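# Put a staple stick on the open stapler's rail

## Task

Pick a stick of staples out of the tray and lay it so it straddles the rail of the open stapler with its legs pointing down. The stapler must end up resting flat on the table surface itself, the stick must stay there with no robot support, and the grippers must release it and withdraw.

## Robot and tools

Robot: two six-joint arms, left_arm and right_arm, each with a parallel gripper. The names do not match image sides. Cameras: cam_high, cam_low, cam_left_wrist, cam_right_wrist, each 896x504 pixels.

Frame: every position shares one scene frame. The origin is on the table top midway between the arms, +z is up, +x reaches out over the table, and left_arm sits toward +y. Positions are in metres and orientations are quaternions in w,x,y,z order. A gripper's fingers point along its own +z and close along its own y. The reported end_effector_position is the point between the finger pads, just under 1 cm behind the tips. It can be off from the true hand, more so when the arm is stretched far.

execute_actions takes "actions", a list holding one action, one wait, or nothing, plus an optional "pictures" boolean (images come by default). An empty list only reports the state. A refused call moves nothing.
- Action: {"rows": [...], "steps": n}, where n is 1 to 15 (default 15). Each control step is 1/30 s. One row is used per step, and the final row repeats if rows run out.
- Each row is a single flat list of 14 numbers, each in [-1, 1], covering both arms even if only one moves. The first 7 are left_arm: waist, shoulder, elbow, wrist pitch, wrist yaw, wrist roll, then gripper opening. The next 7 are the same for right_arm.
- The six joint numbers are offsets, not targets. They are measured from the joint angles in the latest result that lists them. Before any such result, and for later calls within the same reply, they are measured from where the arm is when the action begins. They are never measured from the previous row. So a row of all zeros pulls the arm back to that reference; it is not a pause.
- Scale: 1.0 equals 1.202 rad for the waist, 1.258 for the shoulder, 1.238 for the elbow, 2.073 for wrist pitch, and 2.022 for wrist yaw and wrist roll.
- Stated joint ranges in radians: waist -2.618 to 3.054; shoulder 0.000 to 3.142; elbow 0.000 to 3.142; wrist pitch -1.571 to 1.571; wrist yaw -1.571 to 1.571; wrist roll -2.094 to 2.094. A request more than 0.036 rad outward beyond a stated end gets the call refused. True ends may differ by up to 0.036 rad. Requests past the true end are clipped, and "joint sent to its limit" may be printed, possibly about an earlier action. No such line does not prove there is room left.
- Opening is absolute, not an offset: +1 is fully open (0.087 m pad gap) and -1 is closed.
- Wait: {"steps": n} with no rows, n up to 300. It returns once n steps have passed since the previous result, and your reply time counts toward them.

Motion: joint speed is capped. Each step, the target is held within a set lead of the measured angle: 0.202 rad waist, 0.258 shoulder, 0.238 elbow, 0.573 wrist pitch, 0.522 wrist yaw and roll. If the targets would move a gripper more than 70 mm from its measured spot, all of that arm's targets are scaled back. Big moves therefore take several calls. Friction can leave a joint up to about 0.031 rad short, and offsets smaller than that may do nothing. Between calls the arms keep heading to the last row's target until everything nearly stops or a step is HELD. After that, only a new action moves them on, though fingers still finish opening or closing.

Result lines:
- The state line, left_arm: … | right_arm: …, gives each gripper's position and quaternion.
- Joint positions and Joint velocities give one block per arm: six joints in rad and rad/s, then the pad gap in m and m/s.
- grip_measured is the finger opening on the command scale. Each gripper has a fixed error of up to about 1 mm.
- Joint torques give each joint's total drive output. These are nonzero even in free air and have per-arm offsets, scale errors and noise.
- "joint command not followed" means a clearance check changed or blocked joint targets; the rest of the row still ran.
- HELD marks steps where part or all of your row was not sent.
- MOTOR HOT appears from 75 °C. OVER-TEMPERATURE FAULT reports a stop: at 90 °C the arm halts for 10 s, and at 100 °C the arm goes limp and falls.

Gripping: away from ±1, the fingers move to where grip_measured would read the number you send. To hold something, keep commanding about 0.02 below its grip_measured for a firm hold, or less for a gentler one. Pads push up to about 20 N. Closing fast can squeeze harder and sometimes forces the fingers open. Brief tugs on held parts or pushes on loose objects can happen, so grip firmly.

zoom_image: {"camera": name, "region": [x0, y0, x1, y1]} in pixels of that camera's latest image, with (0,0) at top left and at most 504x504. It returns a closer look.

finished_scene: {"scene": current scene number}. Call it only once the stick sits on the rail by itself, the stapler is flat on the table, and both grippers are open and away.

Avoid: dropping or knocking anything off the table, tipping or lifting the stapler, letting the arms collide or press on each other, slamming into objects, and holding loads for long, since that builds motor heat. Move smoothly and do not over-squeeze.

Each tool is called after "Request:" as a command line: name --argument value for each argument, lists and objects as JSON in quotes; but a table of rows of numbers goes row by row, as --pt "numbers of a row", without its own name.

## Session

Request:
execute_actions --actions '[]'

Scene clock: 0.00 s of 4800.00 s.
left_arm: end_effector_position=(+0.3989, +0.5039, +0.1101) grip_measured=+0.989 end_effector_quat_wxyz=(+0.456, -0.375, +0.785, -0.188) | right_arm: end_effector_position=(+0.3148, -0.4863, +0.1390) grip_measured=+0.980 end_effector_quat_wxyz=(+0.322, +0.711, +0.414, +0.469)
Joint positions: left_arm=[ 0.681  1.637  0.955  0.032  0.558 -0.454  0.087] | right_arm=[-1.033  1.202  0.38   0.302 -0.777  1.632  0.087]
Joint velocities: left_arm=[ 0.007 -0.027  0.002 -0.037 -0.007 -0.037 -0.001] | right_arm=[-0.007  0.002 -0.007  0.022 -0.022 -0.007 -0.   ]
Joint torques (N m, as the arm reports them, + toward a larger angle): no reading
Motor temperatures (°C, as the motors report them): left_arm=[23 25 35 38 25 25] | right_arm=[24 27 33 29 23 25]

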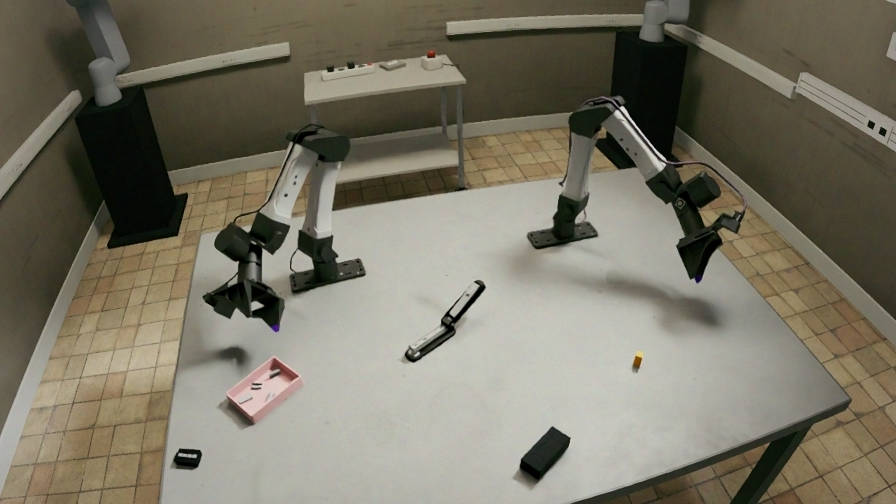

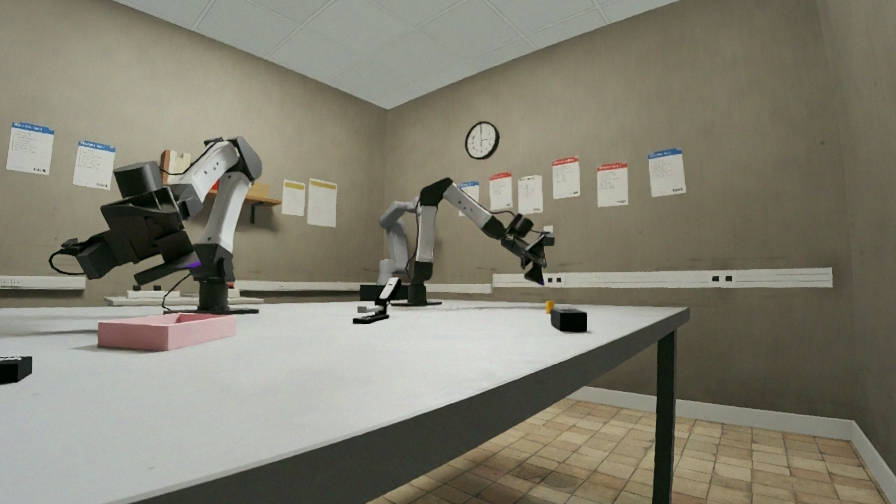

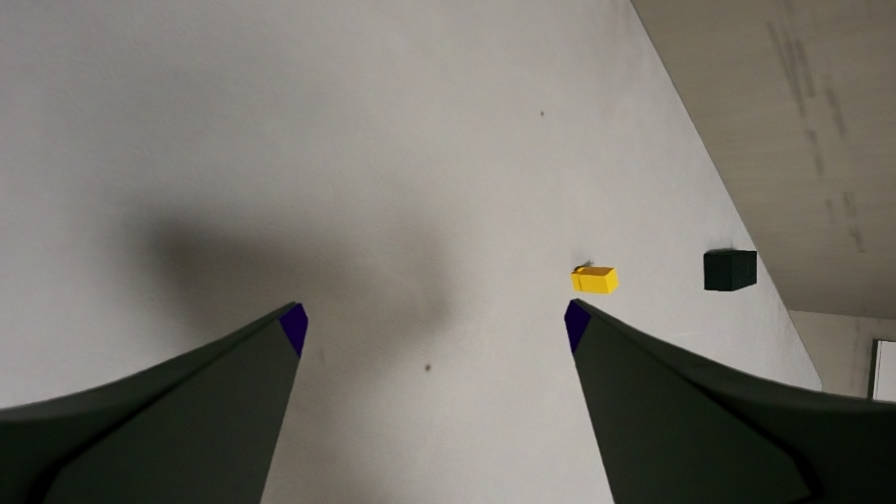

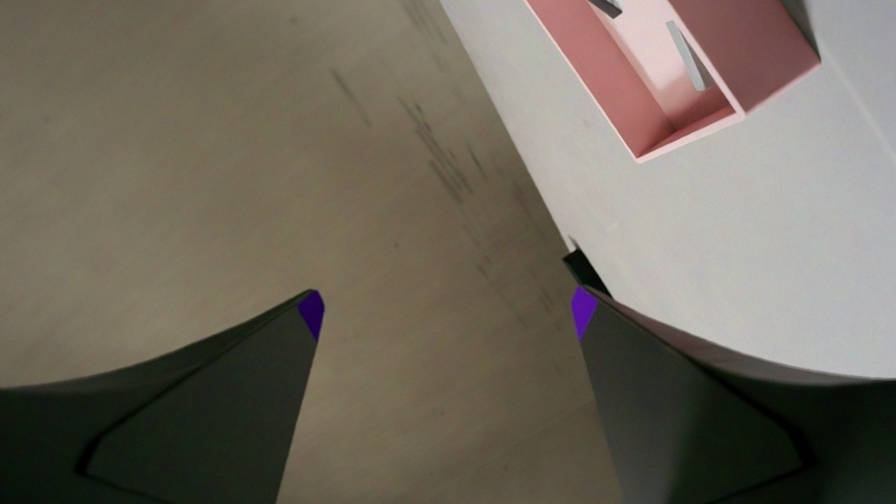

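Request:
zoom_image --camera "cam_high" --region '[210, 345, 320, 430]'

Region (210, 345, 320, 430) of cam_high's 896x504 image, scaled by 4.582, with more detail than that image has; it fills the top 389 rows of this view, and the rest is white.

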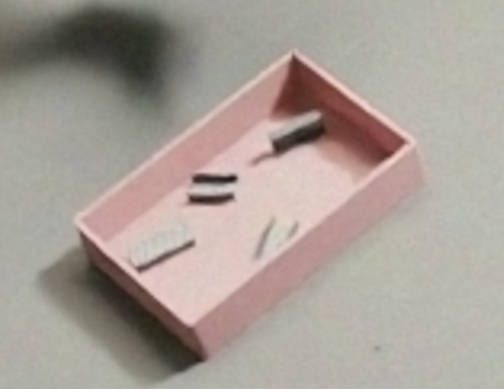

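Request:
execute_actions --actions '[{"rows":[[-0.3,-0.9,-0.45,0,-0.276,0.22,0,0.38,0.3,1.0,-0.6,0.384,-0.81,0]],"steps":15}]' --pictures false

Request:
execute_actions --actions '[{"steps":30}]' --pictures false

Scene clock: 9.57 s of 4800.00 s.
left_arm: end_effector_position=(+0.2877, +0.4046, +0.2175) grip_measured=+0.000 end_effector_quat_wxyz=(+0.677, -0.128, +0.718, +0.095) | right_arm: end_effector_position=(+0.3790, -0.5045, +0.1889) grip_measured=+0.000 end_effector_quat_wxyz=(+0.316, +0.343, +0.885, -0.000)
Joint positions: left_arm=[ 0.314  0.508  0.4    0.042  0.036 -0.034  0.044] | right_arm=[-0.57   1.577  1.474 -0.827 -0.053  0.298  0.044]
Joint velocities: left_arm=[-0.002 -0.379  0.085  0.418 -0.212  0.125 -0.001] | right_arm=[ 0.002 -0.007  2.186 -0.623  0.256 -1.941  0.   ]
Joint torques (N m, as the arm reports them, + toward a larger angle): left_arm=[ 0.7   2.13  7.06  1.32 -0.14  0.14] | right_arm=[-0.85 -6.51  8.63  1.38 -0.09 -0.06]
Motor temperatures (°C, as the motors report them): left_arm=[23 26 37 41 25 25] | right_arm=[24 27 34 31 23 25]
Steps of this call (steps 1 to 90: nothing new was sent; then 6.07 s passed at rest; steps 91 to 105: all 15 steps of this action). Readings (joint positions):
91: left_arm=[0.655 1.607 0.920 0.050 0.466 -0.389] | right_arm=[-1.008 1.223 0.409 0.240 -0.718 1.572]
92: left_arm=[0.603 1.536 0.844 0.054 0.360 -0.317] | right_arm=[-0.958 1.281 0.468 0.159 -0.640 1.498]
94: left_arm=[0.449 1.359 0.681 0.049 0.231 -0.210] | right_arm=[-0.848 1.415 0.598 -0.007 -0.479 1.341]
98: left_arm=[0.312 0.991 0.426 0.016 0.127 -0.091] | right_arm=[-0.618 1.565 0.930 -0.416 -0.213 0.958]
105: the state above

Scene clock: 10.57 s of 4800.00 s.
left_arm: end_effector_position=(+0.2856, +0.4087, +0.2192) grip_measured=+0.000 end_effector_quat_wxyz=(+0.677, -0.130, +0.716, +0.109) | right_arm: end_effector_position=(+0.3699, -0.5224, +0.2313) grip_measured=+0.000 end_effector_quat_wxyz=(+0.332, +0.214, +0.916, -0.073)
Joint positions: left_arm=[ 0.314  0.502  0.401  0.042  0.013 -0.019  0.044] | right_arm=[-0.57   1.567  1.618 -0.928 -0.008  0.003  0.044]
Joint velocities: left_arm=[-0.002 -0.002  0.002 -0.051 -0.007  0.037 -0.   ] | right_arm=[ 0.002 -0.002 -0.002  0.022 -0.066  0.007 -0.001]
Joint torques (N m, as the arm reports them, + toward a larger angle): left_arm=[ 0.66  1.01  7.44  1.73 -0.14  0.11] | right_arm=[-0.85 -5.58  7.62  1.66 -0.08 -0.08]
Motor temperatures (°C, as the motors report them): left_arm=[23 26 37 41 25 25] | right_arm=[24 27 35 31 23 25]
Steps of this call (steps 1 to 30: the robot went on to your last target). Readings (joint positions):
1: left_arm=[0.314 0.502 0.401 0.050 0.031 -0.031] | right_arm=[-0.570 1.577 1.538 -0.834 -0.044 0.238]
2: left_arm=[0.314 0.502 0.401 0.051 0.028 -0.028] | right_arm=[-0.570 1.573 1.582 -0.834 -0.036 0.190]
4: left_arm=[0.314 0.502 0.401 0.044 0.023 -0.025] | right_arm=[-0.570 1.564 1.616 -0.839 -0.026 0.122]
8: left_arm=[0.314 0.502 0.401 0.042 0.017 -0.021] | right_arm=[-0.570 1.567 1.618 -0.890 -0.015 0.051]
30: the state above
All arms were judged still, so your last target was given up. Only a new action makes them travel on or press farther. Fingers that are still opening or closing keep moving.

Request:
execute_actions --actions '[{"rows":[[0,0,0,0,0,0,0,0,0.5,0.39,-0.26,0,0,0]],"steps":15}]' --pictures false

Request:
execute_actions --actions '[{"steps":30}]'

Scene clock: 15.80 s of 4800.00 s.
left_arm: end_effector_position=(+0.2856, +0.4087, +0.2192) grip_measured=+0.000 end_effector_quat_wxyz=(+0.677, -0.130, +0.716, +0.109) | right_arm: end_effector_position=(+0.3731, -0.5239, +0.0918) grip_measured=+0.000 end_effector_quat_wxyz=(-0.004, +0.229, +0.973, +0.005)
Joint positions: left_arm=[ 0.314  0.502  0.401  0.042  0.013 -0.019  0.044] | right_arm=[-0.57   2.244  2.087 -1.425 -0.008  0.003  0.044]
Joint velocities: left_arm=[ 0.022 -0.007  0.012 -0.081  0.022 -0.051 -0.001] | right_arm=[ 0.002 -0.261 -0.002 -0.242  0.007 -0.007  0.   ]
Joint torques (N m, as the arm reports them, + toward a larger angle): left_arm=[ 0.08  0.66  7.65  1.81 -0.03  0.04] | right_arm=[ -0.3  -13.7    7.83   0.26  -0.16   0.03]
Motor temperatures (°C, as the motors report them): left_arm=[23 26 37 42 25 25] | right_arm=[24 28 35 31 23 25]
Steps of this call (steps 1 to 90: nothing new was sent; then 1.73 s passed at rest; steps 91 to 105: all 15 steps of this action). Readings (joint positions):
91: left_arm=[0.314 0.502 0.401 0.042 0.013 -0.019] | right_arm=[-0.570 1.604 1.674 -1.016 -0.008 0.003]
92: left_arm=[0.314 0.502 0.401 0.042 0.013 -0.019] | right_arm=[-0.570 1.668 1.769 -1.118 -0.008 0.003]
94: left_arm=[0.314 0.502 0.401 0.042 0.013 -0.019] | right_arm=[-0.570 1.823 1.948 -1.240 -0.008 0.003]
98: left_arm=[0.314 0.502 0.401 0.042 0.013 -0.019] | right_arm=[-0.570 2.101 2.087 -1.318 -0.008 0.003]
105: the state above

Scene clock: 16.80 s of 4800.00 s.
left_arm: end_effector_position=(+0.2856, +0.4087, +0.2192) grip_measured=+0.000 end_effector_quat_wxyz=(+0.677, -0.130, +0.716, +0.109) | right_arm: end_effector_position=(+0.3682, -0.5215, +0.1036) grip_measured=+0.000 end_effector_quat_wxyz=(-0.002, +0.229, +0.973, +0.005)
Joint positions: left_arm=[ 0.314  0.502  0.401  0.042  0.013 -0.019  0.044] | right_arm=[-0.57   2.215  2.087 -1.449 -0.008  0.003  0.044]
Joint velocities: left_arm=[-0.002 -0.002  0.007 -0.007 -0.051  0.037 -0.001] | right_arm=[ 0.002  0.002 -0.002  0.007 -0.022 -0.007 -0.001]
Joint torques (N m, as the arm reports them, + toward a larger angle): left_arm=[ 0.07  0.72  7.58  1.81 -0.01  0.05] | right_arm=[ -0.29 -12.37   7.79   0.23  -0.16   0.02]
Motor temperatures (°C, as the motors report them): left_arm=[23 26 37 42 25 25] | right_arm=[24 28 35 31 23 25]
Steps of this call (steps 1 to 30: the robot went on to your last target). Readings (joint positions):
1: left_arm=[0.314 0.502 0.401 0.042 0.013 -0.019] | right_arm=[-0.570 2.236 2.087 -1.430 -0.008 0.003]
2: left_arm=[0.314 0.502 0.401 0.042 0.013 -0.019] | right_arm=[-0.570 2.228 2.087 -1.434 -0.008 0.003]
4: left_arm=[0.314 0.502 0.401 0.042 0.013 -0.019] | right_arm=[-0.570 2.218 2.087 -1.440 -0.008 0.003]
8: left_arm=[0.314 0.502 0.401 0.042 0.013 -0.019] | right_arm=[-0.570 2.215 2.087 -1.446 -0.008 0.003]
30: the state above
All arms were judged still, so your last target was given up. Only a new action makes them travel on or press farther. Fingers that are still opening or closing keep moving.

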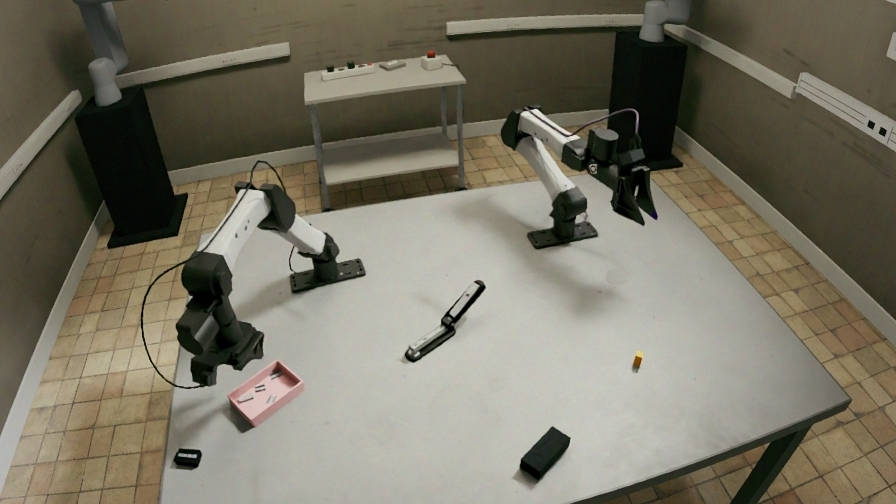

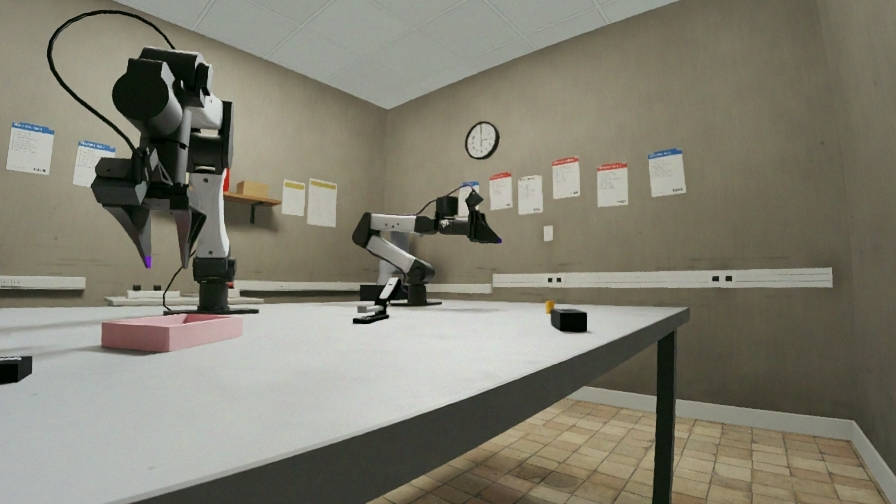

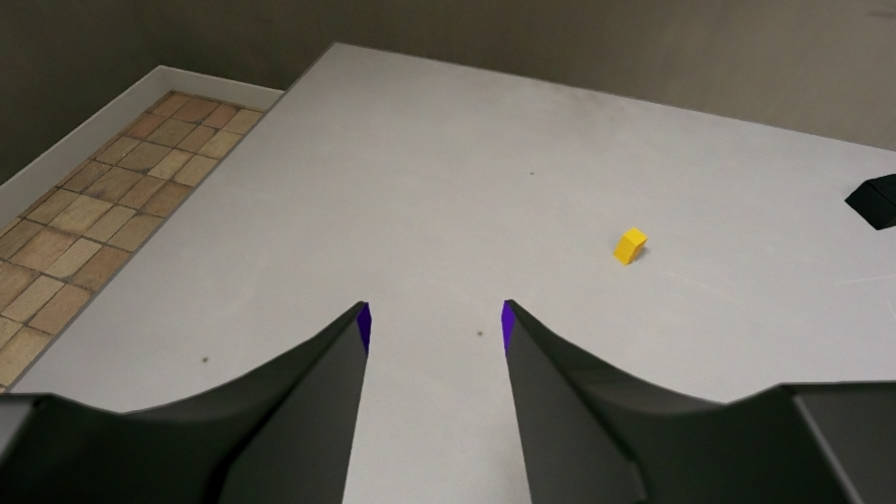

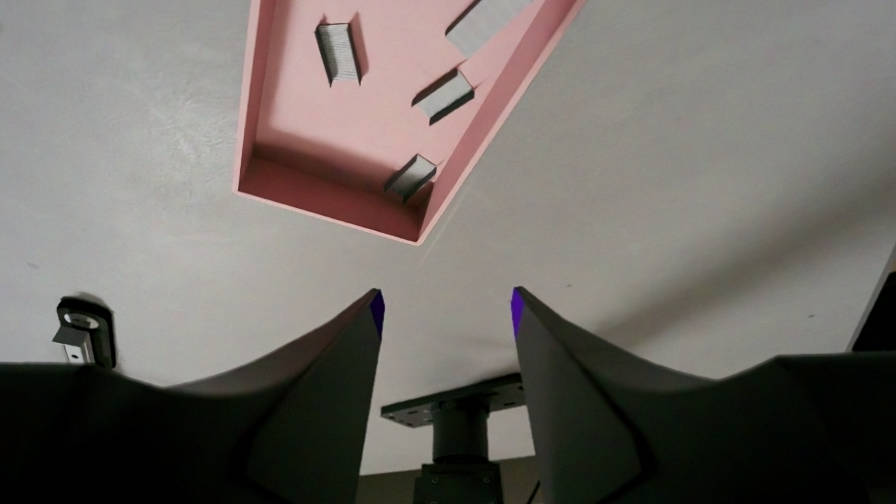

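Request:
execute_actions --actions '[{"rows":[[0,0,0,0,0,0,0,0,0.13,0.12,0.0,0,0.37,0]],"steps":15}]' --pictures false

Request:
execute_actions --actions '[{"steps":25}]'

Scene clock: 26.77 s of 4800.00 s.
left_arm: end_effector_position=(+0.2856, +0.4087, +0.2192) grip_measured=+0.000 end_effector_quat_wxyz=(+0.677, -0.130, +0.716, +0.109) | right_arm: end_effector_position=(+0.4099, -0.5119, +0.0624) grip_measured=+0.000 end_effector_quat_wxyz=(-0.028, +0.552, +0.833, +0.001)
Joint positions: left_arm=[ 0.314  0.502  0.401  0.042  0.013 -0.019  0.044] | right_arm=[-0.57   2.388  2.21  -1.447 -0.008  0.711  0.044]
Joint velocities: left_arm=[-0.012 -0.012  0.002 -0.007 -0.007 -0.022  0.   ] | right_arm=[-0.002 -0.022 -0.002 -0.037 -0.022  0.168 -0.001]
Joint torques (N m, as the arm reports them, + toward a larger angle): left_arm=[-0.06  0.73  7.61  1.82 -0.03  0.03] | right_arm=[ -0.29 -12.73   8.81   0.27  -0.11   0.13]
Motor temperatures (°C, as the motors report them): left_arm=[23 26 39 43 25 25] | right_arm=[24 33 36 30 23 25]
Steps of this call (steps 1 to 90: nothing new was sent; then 6.47 s passed at rest; steps 91 to 105: all 15 steps of this action). Readings (joint positions):
91: left_arm=[0.314 0.502 0.401 0.042 0.013 -0.019] | right_arm=[-0.570 2.237 2.118 -1.467 -0.008 0.083]
92: left_arm=[0.314 0.502 0.401 0.042 0.013 -0.019] | right_arm=[-0.570 2.271 2.167 -1.469 -0.008 0.183]
94: left_arm=[0.314 0.502 0.401 0.042 0.013 -0.019] | right_arm=[-0.570 2.326 2.208 -1.449 -0.008 0.373]
98: left_arm=[0.314 0.502 0.401 0.042 0.013 -0.019] | right_arm=[-0.570 2.385 2.210 -1.447 -0.008 0.592]
105: the state above

Scene clock: 27.60 s of 4800.00 s.
left_arm: end_effector_position=(+0.2856, +0.4087, +0.2192) grip_measured=+0.000 end_effector_quat_wxyz=(+0.677, -0.130, +0.716, +0.109) | right_arm: end_effector_position=(+0.4111, -0.5114, +0.0624) grip_measured=+0.000 end_effector_quat_wxyz=(-0.028, +0.565, +0.825, +0.000)
Joint positions: left_arm=[ 0.314  0.502  0.401  0.042  0.013 -0.019  0.044] | right_arm=[-0.57   2.388  2.21  -1.447 -0.008  0.742  0.044]
Joint velocities: left_arm=[-0.007 -0.022 -0.007  0.007  0.095 -0.11   0.001] | right_arm=[ 0.002 -0.007 -0.022  0.037 -0.022 -0.081  0.001]
Joint torques (N m, as the arm reports them, + toward a larger angle): left_arm=[-0.03  0.76  7.65  1.81 -0.05  0.04] | right_arm=[ -0.28 -12.72   8.84   0.26  -0.11   0.12]
Motor temperatures (°C, as the motors report them): left_arm=[23 26 39 44 25 25] | right_arm=[24 34 36 30 23 25]
Steps of this call (steps 1 to 25: the robot went on to your last target). Readings (joint positions):
1: left_arm=[0.314 0.502 0.401 0.042 0.013 -0.019] | right_arm=[-0.570 2.388 2.210 -1.447 -0.008 0.718]
2: left_arm=[0.314 0.502 0.401 0.042 0.013 -0.019] | right_arm=[-0.570 2.388 2.210 -1.447 -0.008 0.723]
4: left_arm=[0.314 0.502 0.401 0.042 0.013 -0.019] | right_arm=[-0.570 2.388 2.210 -1.447 -0.008 0.730]
8: left_arm=[0.314 0.502 0.401 0.042 0.013 -0.019] | right_arm=[-0.570 2.388 2.210 -1.447 -0.008 0.737]
25: the state above

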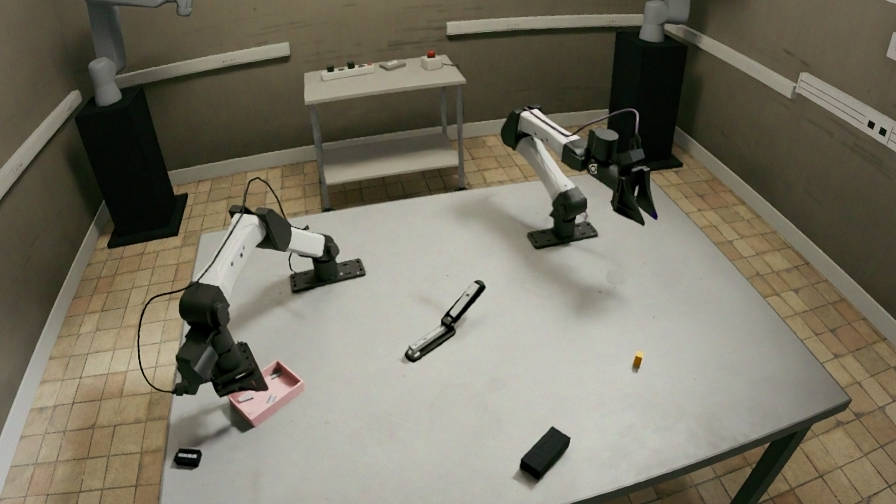

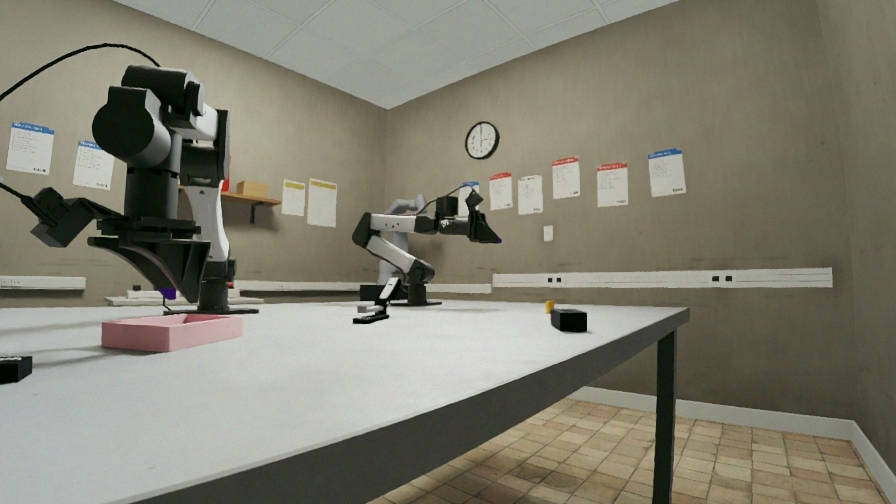

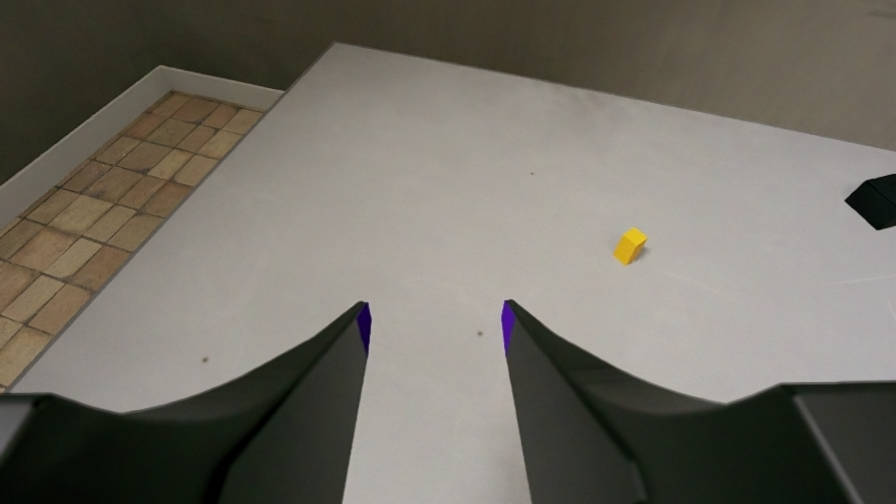

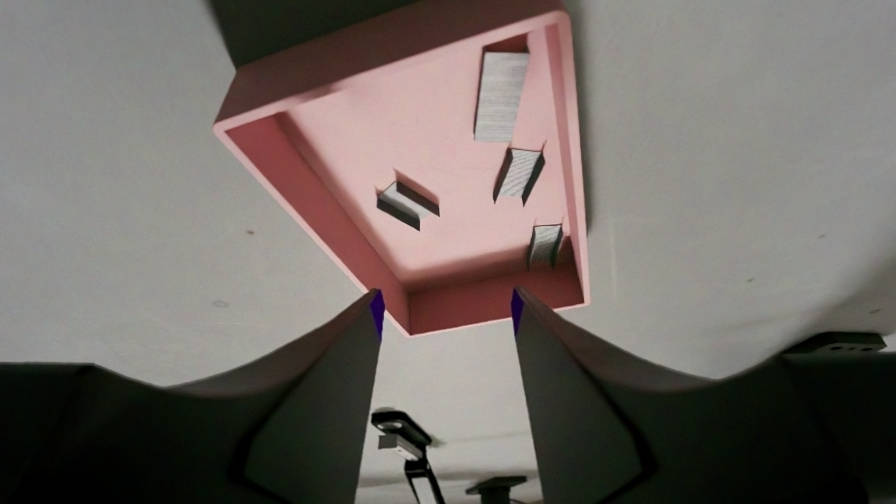

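Request:
execute_actions --actions '[{"rows":[[0,0,0,0,0,0,0,-0.05,0,-0.05,0.045,0,0.02,-0.5],[0,0,0,0,0,0,0,-0.05,0,-0.05,0.045,0,0.02,-0.5],[0,0,0,0,0,0,0,-0.05,0,-0.05,0.045,0,0.02,-0.5],[0,0,0,0,0,0,0,-0.05,0,-0.1,0.087,0,0.02,-0.5]],"steps":15}]' --pictures false

Request:
execute_actions --actions '[{"steps":25}]'

Scene clock: 35.00 s of 4800.00 s.
left_arm: end_effector_position=(+0.2856, +0.4087, +0.2192) grip_measured=+0.000 end_effector_quat_wxyz=(+0.677, -0.130, +0.716, +0.109) | right_arm: end_effector_position=(+0.4108, -0.5412, +0.0328) grip_measured=-0.500 end_effector_quat_wxyz=(-0.007, +0.604, +0.797, +0.004)
Joint positions: left_arm=[ 0.314  0.502  0.401  0.042  0.013 -0.019  0.044] | right_arm=[-0.635  2.39   2.102 -1.295 -0.01   0.773  0.022]
Joint velocities: left_arm=[ 0.002 -0.007  0.002  0.007  0.007  0.022 -0.001] | right_arm=[-0.007  0.007 -0.012  0.051 -0.081 -0.007 -0.001]
Joint torques (N m, as the arm reports them, + toward a larger angle): left_arm=[-0.01  0.8   7.55  1.8  -0.03  0.03] | right_arm=[  0.13 -12.22   5.31   0.58  -0.1    0.13]
Motor temperatures (°C, as the motors report them): left_arm=[23 25 39 44 25 25] | right_arm=[24 37 37 29 23 25]
Steps of this call (steps 1 to 15: the robot went on to your last target; steps 16 to 90: nothing new was sent; then 3.90 s passed at rest; steps 91 to 105: all 15 steps of this action). Readings (joint positions):
91: left_arm=[0.314 0.502 0.401 0.042 0.013 -0.019] | right_arm=[-0.574 2.388 2.203 -1.437 -0.009 0.747]
92: left_arm=[0.314 0.502 0.401 0.042 0.013 -0.019] | right_arm=[-0.581 2.388 2.194 -1.423 -0.010 0.752]
94: left_arm=[0.314 0.502 0.401 0.042 0.013 -0.019] | right_arm=[-0.603 2.388 2.162 -1.389 -0.010 0.760]
98: left_arm=[0.314 0.502 0.401 0.042 0.013 -0.019] | right_arm=[-0.634 2.390 2.106 -1.330 -0.010 0.769]
105: the state above

Scene clock: 35.83 s of 4800.00 s.
left_arm: end_effector_position=(+0.2856, +0.4087, +0.2192) grip_measured=+0.000 end_effector_quat_wxyz=(+0.677, -0.130, +0.716, +0.109) | right_arm: end_effector_position=(+0.4127, -0.5422, +0.0325) grip_measured=-0.500 end_effector_quat_wxyz=(-0.003, +0.604, +0.797, +0.005)
Joint positions: left_arm=[ 0.314  0.502  0.401  0.042  0.013 -0.019  0.044] | right_arm=[-0.635  2.39   2.102 -1.287 -0.01   0.774  0.022]
Joint velocities: left_arm=[-0.007 -0.012 -0.007 -0.051 -0.022  0.066  0.001] | right_arm=[-0.017  0.007  0.002  0.051  0.007 -0.007 -0.   ]
Joint torques (N m, as the arm reports them, + toward a larger angle): left_arm=[ 0.02  0.7   7.61  1.84 -0.05  0.05] | right_arm=[  0.13 -12.24   5.29   0.63  -0.09   0.12]
Motor temperatures (°C, as the motors report them): left_arm=[23 25 39 44 25 25] | right_arm=[24 37 37 29 23 25]
Steps of this call (steps 1 to 15: the robot went on to your last target; steps 16 to 25: nothing new was sent). Readings (joint positions):
1: left_arm=[0.314 0.502 0.401 0.042 0.013 -0.019] | right_arm=[-0.635 2.390 2.102 -1.293 -0.010 0.773]
2: left_arm=[0.314 0.502 0.401 0.042 0.013 -0.019] | right_arm=[-0.635 2.390 2.102 -1.291 -0.010 0.773]
4: left_arm=[0.314 0.502 0.401 0.042 0.013 -0.019] | right_arm=[-0.635 2.390 2.102 -1.290 -0.010 0.774]
8: left_arm=[0.314 0.502 0.401 0.042 0.013 -0.019] | right_arm=[-0.635 2.390 2.102 -1.288 -0.010 0.774]
25: the state above
All arms were judged still, so your last target was given up. Only a new action makes them travel on or press farther. Fingers that are still opening or closing keep moving.

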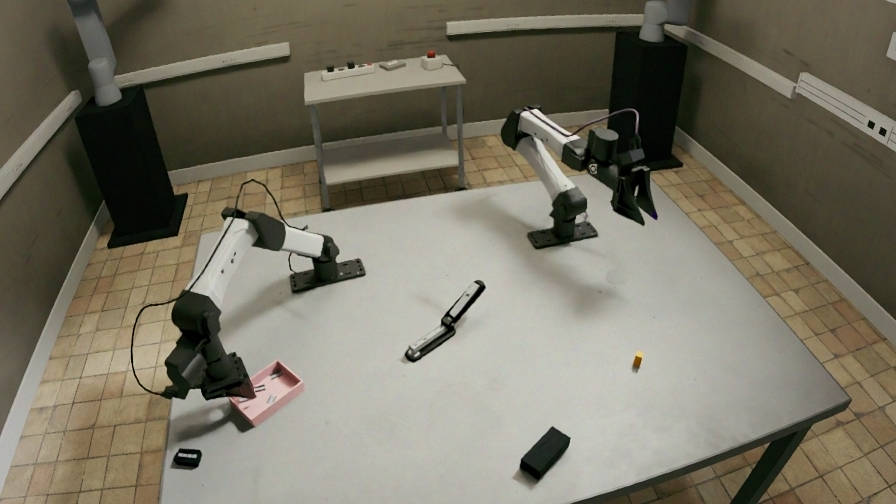

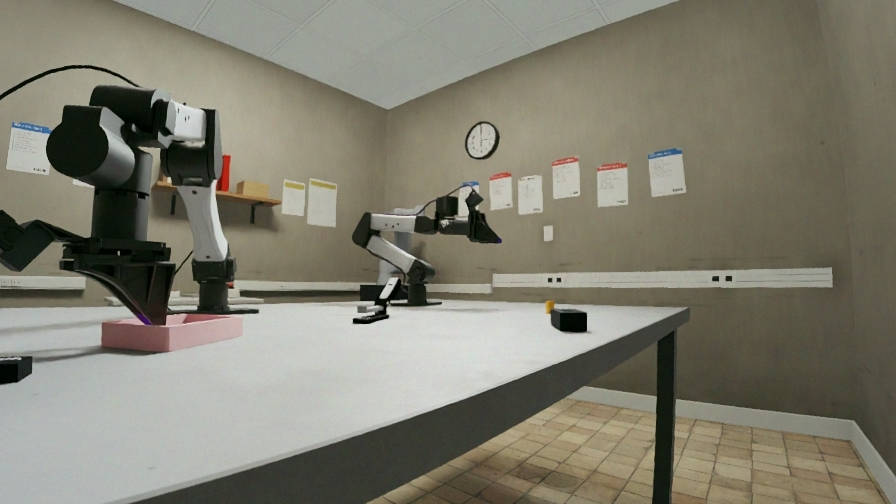

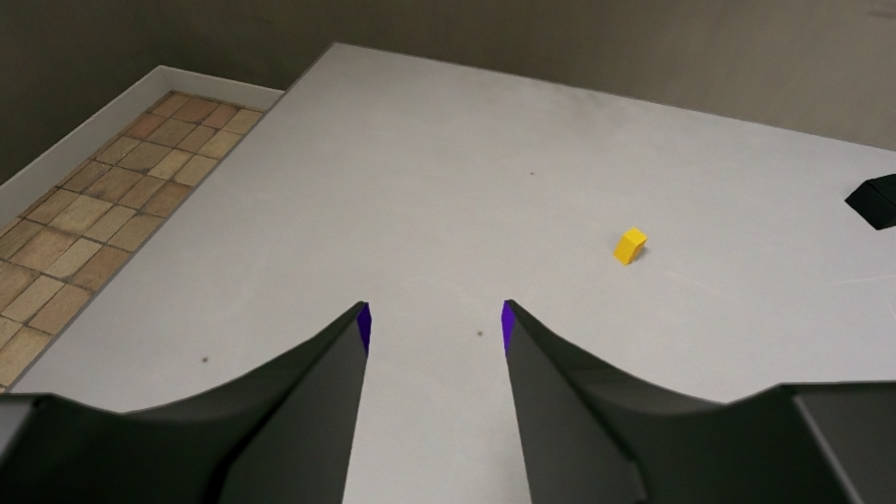

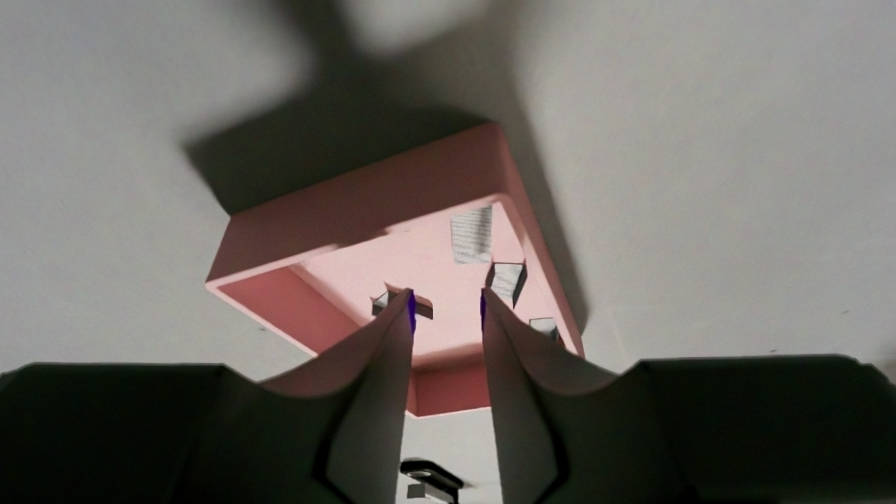

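Request:
execute_actions --actions '[{"rows":[[0,0,0,0,0,0,0,0,0,-0.04,0.0,0,0,-0.5]],"steps":15}]'

Scene clock: 41.13 s of 4800.00 s.
left_arm: end_effector_position=(+0.2856, +0.4087, +0.2192) grip_measured=+0.000 end_effector_quat_wxyz=(+0.677, -0.130, +0.716, +0.109) | right_arm: end_effector_position=(+0.4061, -0.5384, +0.0259) grip_measured=-0.500 end_effector_quat_wxyz=(-0.017, +0.604, +0.797, +0.003)
Joint positions: left_arm=[ 0.314  0.502  0.401  0.042  0.013 -0.019  0.044] | right_arm=[-0.635  2.39   2.072 -1.285 -0.01   0.774  0.022]
Joint velocities: left_arm=[-0.017  0.002 -0.002  0.022  0.007  0.007  0.001] | right_arm=[ 0.007 -0.002  0.022 -0.051 -0.022 -0.051 -0.   ]
Joint torques (N m, as the arm reports them, + toward a larger angle): left_arm=[-0.03  0.68  7.63  1.81 -0.03  0.05] | right_arm=[ -0.27 -12.04   4.95   0.32  -0.11   0.03]
Motor temperatures (°C, as the motors report them): left_arm=[23 25 40 45 25 25] | right_arm=[24 39 37 29 23 25]
Steps of this call (steps 1 to 90: nothing new was sent; then 1.80 s passed at rest; steps 91 to 105: all 15 steps of this action). Readings (joint positions):
91: left_arm=[0.314 0.502 0.401 0.042 0.013 -0.019] | right_arm=[-0.635 2.390 2.098 -1.285 -0.010 0.774]
92: left_arm=[0.314 0.502 0.401 0.042 0.013 -0.019] | right_arm=[-0.635 2.390 2.092 -1.285 -0.010 0.774]
94: left_arm=[0.314 0.502 0.401 0.042 0.013 -0.019] | right_arm=[-0.635 2.390 2.078 -1.285 -0.010 0.774]
98: left_arm=[0.314 0.502 0.401 0.042 0.013 -0.019] | right_arm=[-0.635 2.390 2.072 -1.285 -0.010 0.774]
105: the state above

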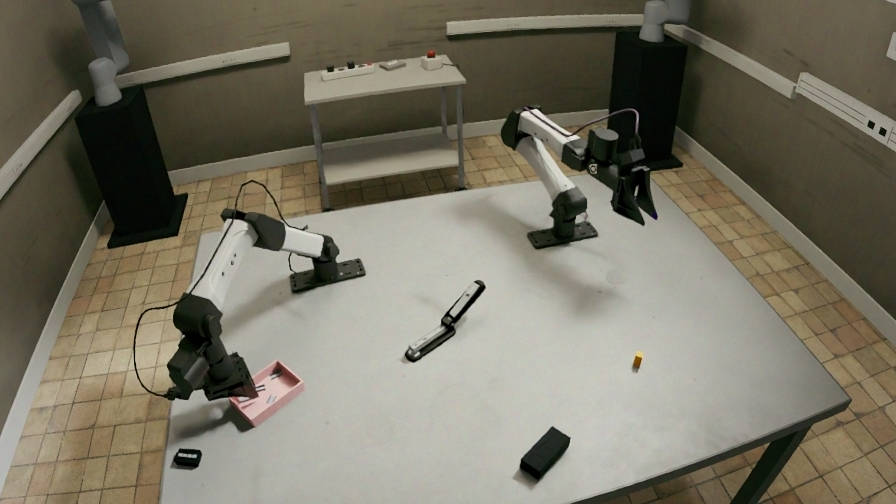

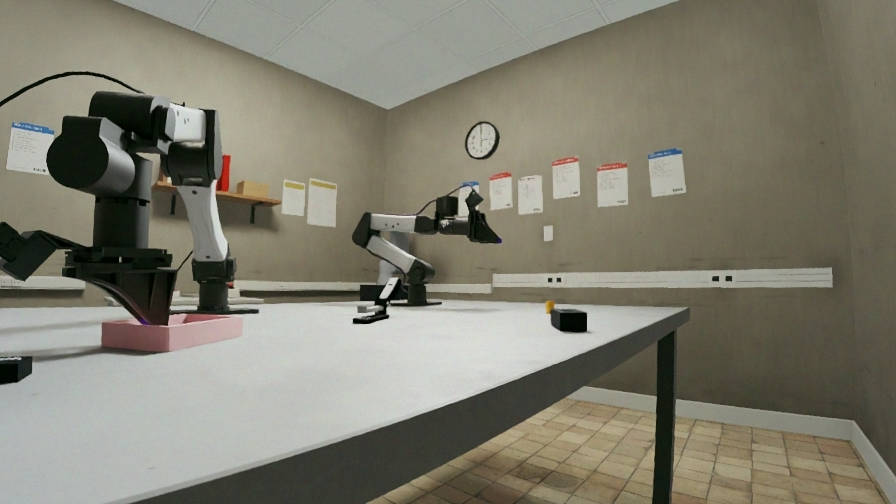

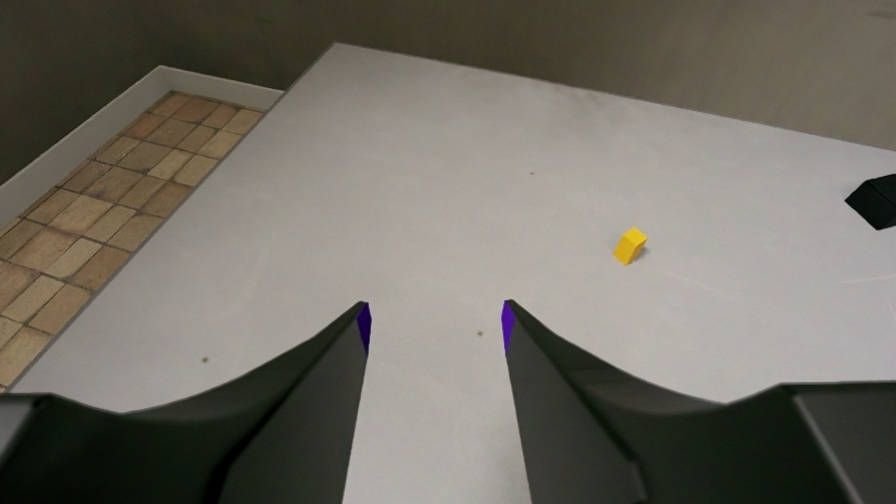

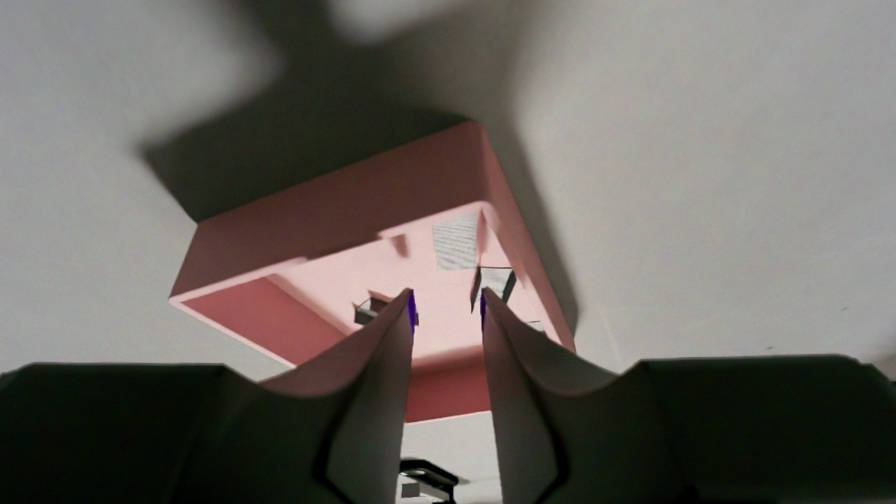

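Request:
execute_actions --actions '[{"rows":[[0,0,0,0,0,0,0,-0.03,0,0,0.03,0,0,-0.5],[0,0,0,0,0,0,0,-0.03,0,0,0.03,0,0,-0.5],[0,0,0,0,0,0,0,-0.03,0,0,0.03,0,0,-0.5],[0,0,0,0,0,0,0,-0.03,0,0,0.03,0,0,-0.5],[0,0,0,0,0,0,0,-0.03,0,0,0.03,0,0,-0.5],[0,0,0,0,0,0,0,-0.03,0,0,0.03,0,0,-0.5],[0,0,0,0,0,0,0,-0.03,0,-0.055,0.06,0,0,-0.5]],"steps":15}]' --pictures false

Request:
execute_actions --actions '[{"steps":20}]'

Scene clock: 52.67 s of 4800.00 s.
left_arm: end_effector_position=(+0.2856, +0.4087, +0.2192) grip_measured=+0.000 end_effector_quat_wxyz=(+0.677, -0.130, +0.716, +0.109) | right_arm: end_effector_position=(+0.4083, -0.5565, +0.0147) grip_measured=-0.500 end_effector_quat_wxyz=(+0.006, +0.618, +0.786, +0.006)
Joint positions: left_arm=[ 0.314  0.502  0.401  0.042  0.013 -0.019  0.044] | right_arm=[-0.669  2.39   2.032 -1.2   -0.012  0.774  0.022]
Joint velocities: left_arm=[ 0.007  0.002 -0.012 -0.007  0.066  0.007 -0.   ] | right_arm=[-0.002  0.007  0.002 -0.037 -0.051  0.007 -0.   ]
Joint torques (N m, as the arm reports them, + toward a larger angle): left_arm=[-0.06  0.69  7.71  1.82 -0.02  0.04] | right_arm=[ -0.59 -12.03   4.3    0.87  -0.1    0.03]
Motor temperatures (°C, as the motors report them): left_arm=[23 25 40 45 25 25] | right_arm=[24 41 36 29 23 25]
Steps of this call (steps 1 to 15: the robot went on to your last target; steps 16 to 90: nothing new was sent; then 8.03 s passed at rest; steps 91 to 105: all 15 steps of this action). Readings (joint positions):
91: left_arm=[0.314 0.502 0.401 0.042 0.013 -0.019] | right_arm=[-0.637 2.390 2.072 -1.282 -0.010 0.774]
92: left_arm=[0.314 0.502 0.401 0.042 0.013 -0.019] | right_arm=[-0.641 2.390 2.072 -1.275 -0.010 0.774]
94: left_arm=[0.314 0.502 0.401 0.042 0.013 -0.019] | right_arm=[-0.652 2.390 2.072 -1.262 -0.010 0.774]
98: left_arm=[0.314 0.502 0.401 0.042 0.013 -0.019] | right_arm=[-0.668 2.390 2.054 -1.228 -0.011 0.774]
105: the state above

Scene clock: 53.33 s of 4800.00 s.
left_arm: end_effector_position=(+0.2856, +0.4087, +0.2192) grip_measured=+0.000 end_effector_quat_wxyz=(+0.677, -0.130, +0.716, +0.109) | right_arm: end_effector_position=(+0.4083, -0.5565, +0.0147) grip_measured=-0.500 end_effector_quat_wxyz=(+0.006, +0.618, +0.786, +0.006)
Joint positions: left_arm=[ 0.314  0.502  0.401  0.042  0.013 -0.019  0.044] | right_arm=[-0.669  2.39   2.032 -1.2   -0.012  0.774  0.022]
Joint velocities: left_arm=[-0.007  0.007 -0.012  0.095  0.007  0.007 -0.001] | right_arm=[-0.017 -0.002 -0.012 -0.007  0.037  0.037 -0.   ]
Joint torques (N m, as the arm reports them, + toward a larger angle): left_arm=[-0.08  0.81  7.7   1.83 -0.03  0.01] | right_arm=[ -0.48 -12.04   4.3    0.89  -0.09   0.02]
Motor temperatures (°C, as the motors report them): left_arm=[23 25 41 45 25 25] | right_arm=[24 41 36 29 23 25]
Steps of this call (steps 1 to 15: the robot went on to your last target; steps 16 to 20: nothing new was sent). Readings (joint positions):
1: left_arm=[0.314 0.502 0.401 0.042 0.013 -0.019] | right_arm=[-0.669 2.390 2.032 -1.200 -0.012 0.774]
2: left_arm=[0.314 0.502 0.401 0.042 0.013 -0.019] | right_arm=[-0.669 2.390 2.032 -1.200 -0.012 0.774]
4: left_arm=[0.314 0.502 0.401 0.042 0.013 -0.019] | right_arm=[-0.669 2.390 2.032 -1.200 -0.012 0.774]
8: left_arm=[0.314 0.502 0.401 0.042 0.013 -0.019] | right_arm=[-0.669 2.390 2.032 -1.200 -0.012 0.774]
20: the state above
All arms were judged still, so your last target was given up. Only a new action makes them travel on or press farther. Fingers that are still opening or closing keep moving.

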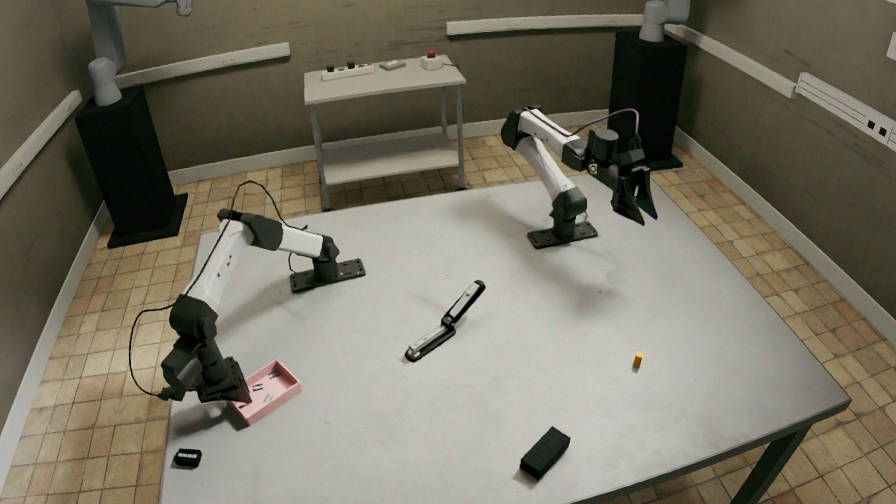

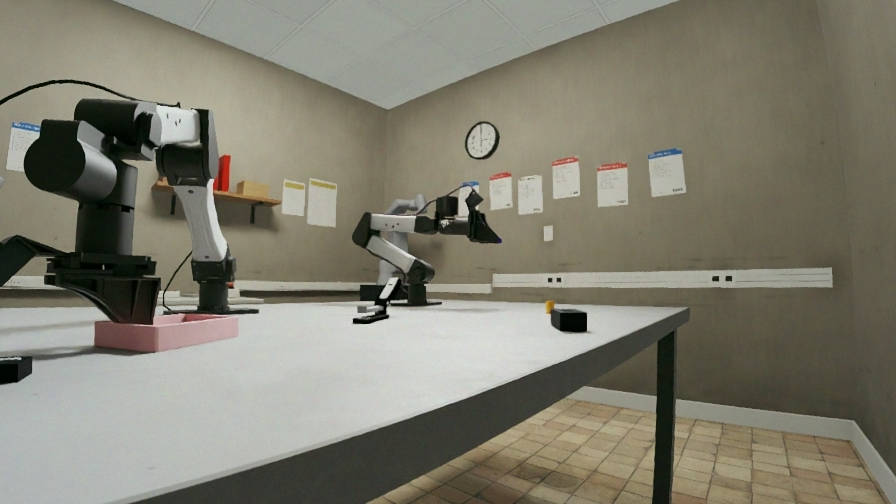

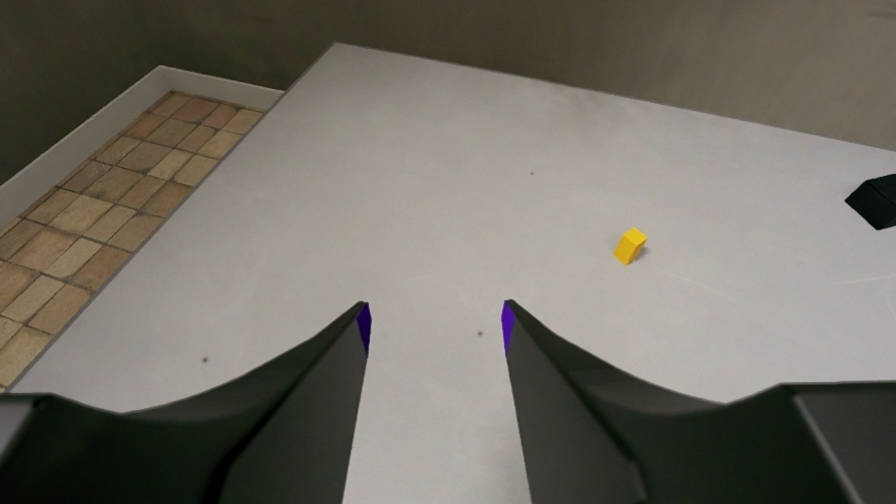

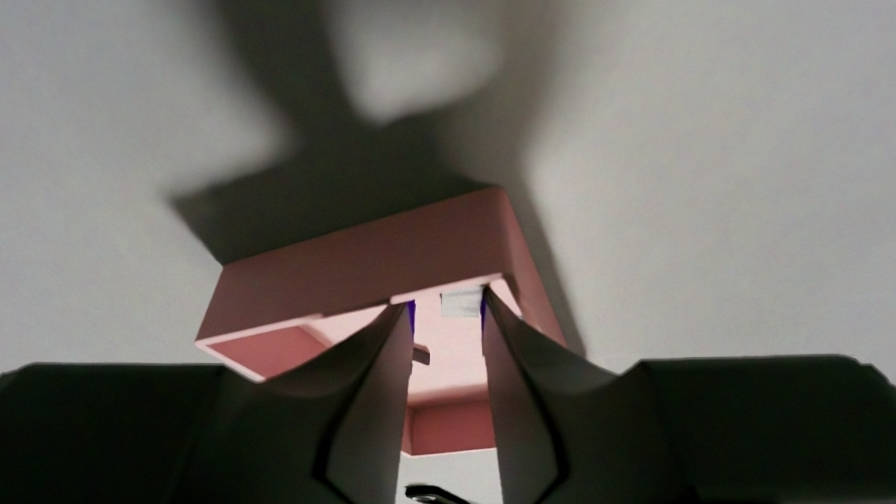

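Try closing.

Request:
execute_actions --actions '[{"rows":[[0,0,0,0,0,0,0,0,0,0,0,0,0,-0.6],[0,0,0,0,0,0,0,0,0,0,0,0,0,-0.6],[0,0,0,0,0,0,0,0,0,0,0,0,0,-0.7],[0,0,0,0,0,0,0,0,0,0,0,0,0,-0.7],[0,0,0,0,0,0,0,0,0,0,0,0,0,-0.8]],"steps":15}]' --pictures false

Scene clock: 60.40 s of 4800.00 s.
left_arm: end_effector_position=(+0.2856, +0.4087, +0.2192) grip_measured=+0.000 end_effector_quat_wxyz=(+0.677, -0.130, +0.716, +0.109) | right_arm: end_effector_position=(+0.4080, -0.5563, +0.0148) grip_measured=-0.739 end_effector_quat_wxyz=(+0.005, +0.618, +0.786, +0.006)
Joint positions: left_arm=[ 0.314  0.502  0.401  0.042  0.013 -0.019  0.044] | right_arm=[-0.669  2.39   2.032 -1.202 -0.012  0.774  0.011]
Joint velocities: left_arm=[-0.012 -0.007 -0.017  0.022 -0.022 -0.066 -0.   ] | right_arm=[-0.007  0.017 -0.007  0.037  0.037  0.007  0.   ]
Joint torques (N m, as the arm reports them, + toward a larger angle): left_arm=[ 0.07  0.78  7.65  1.84 -0.03  0.04] | right_arm=[ -0.29 -12.08   6.71   0.46  -0.11   0.02]
Motor temperatures (°C, as the motors report them): left_arm=[23 25 41 46 25 25] | right_arm=[24 42 36 29 23 25]
Steps of this call (steps 1 to 90: nothing new was sent; then 3.57 s passed at rest; steps 91 to 105: all 15 steps of this action). Readings (joint positions):
91: left_arm=[0.314 0.502 0.401 0.042 0.013 -0.019] | right_arm=[-0.669 2.390 2.032 -1.201 -0.012 0.774]
92: left_arm=[0.314 0.502 0.401 0.042 0.013 -0.019] | right_arm=[-0.669 2.390 2.032 -1.201 -0.012 0.774]
94: left_arm=[0.314 0.502 0.401 0.042 0.013 -0.019] | right_arm=[-0.669 2.390 2.032 -1.202 -0.012 0.774]
98: left_arm=[0.314 0.502 0.401 0.042 0.013 -0.019] | right_arm=[-0.669 2.390 2.032 -1.202 -0.012 0.774]
105: the state above


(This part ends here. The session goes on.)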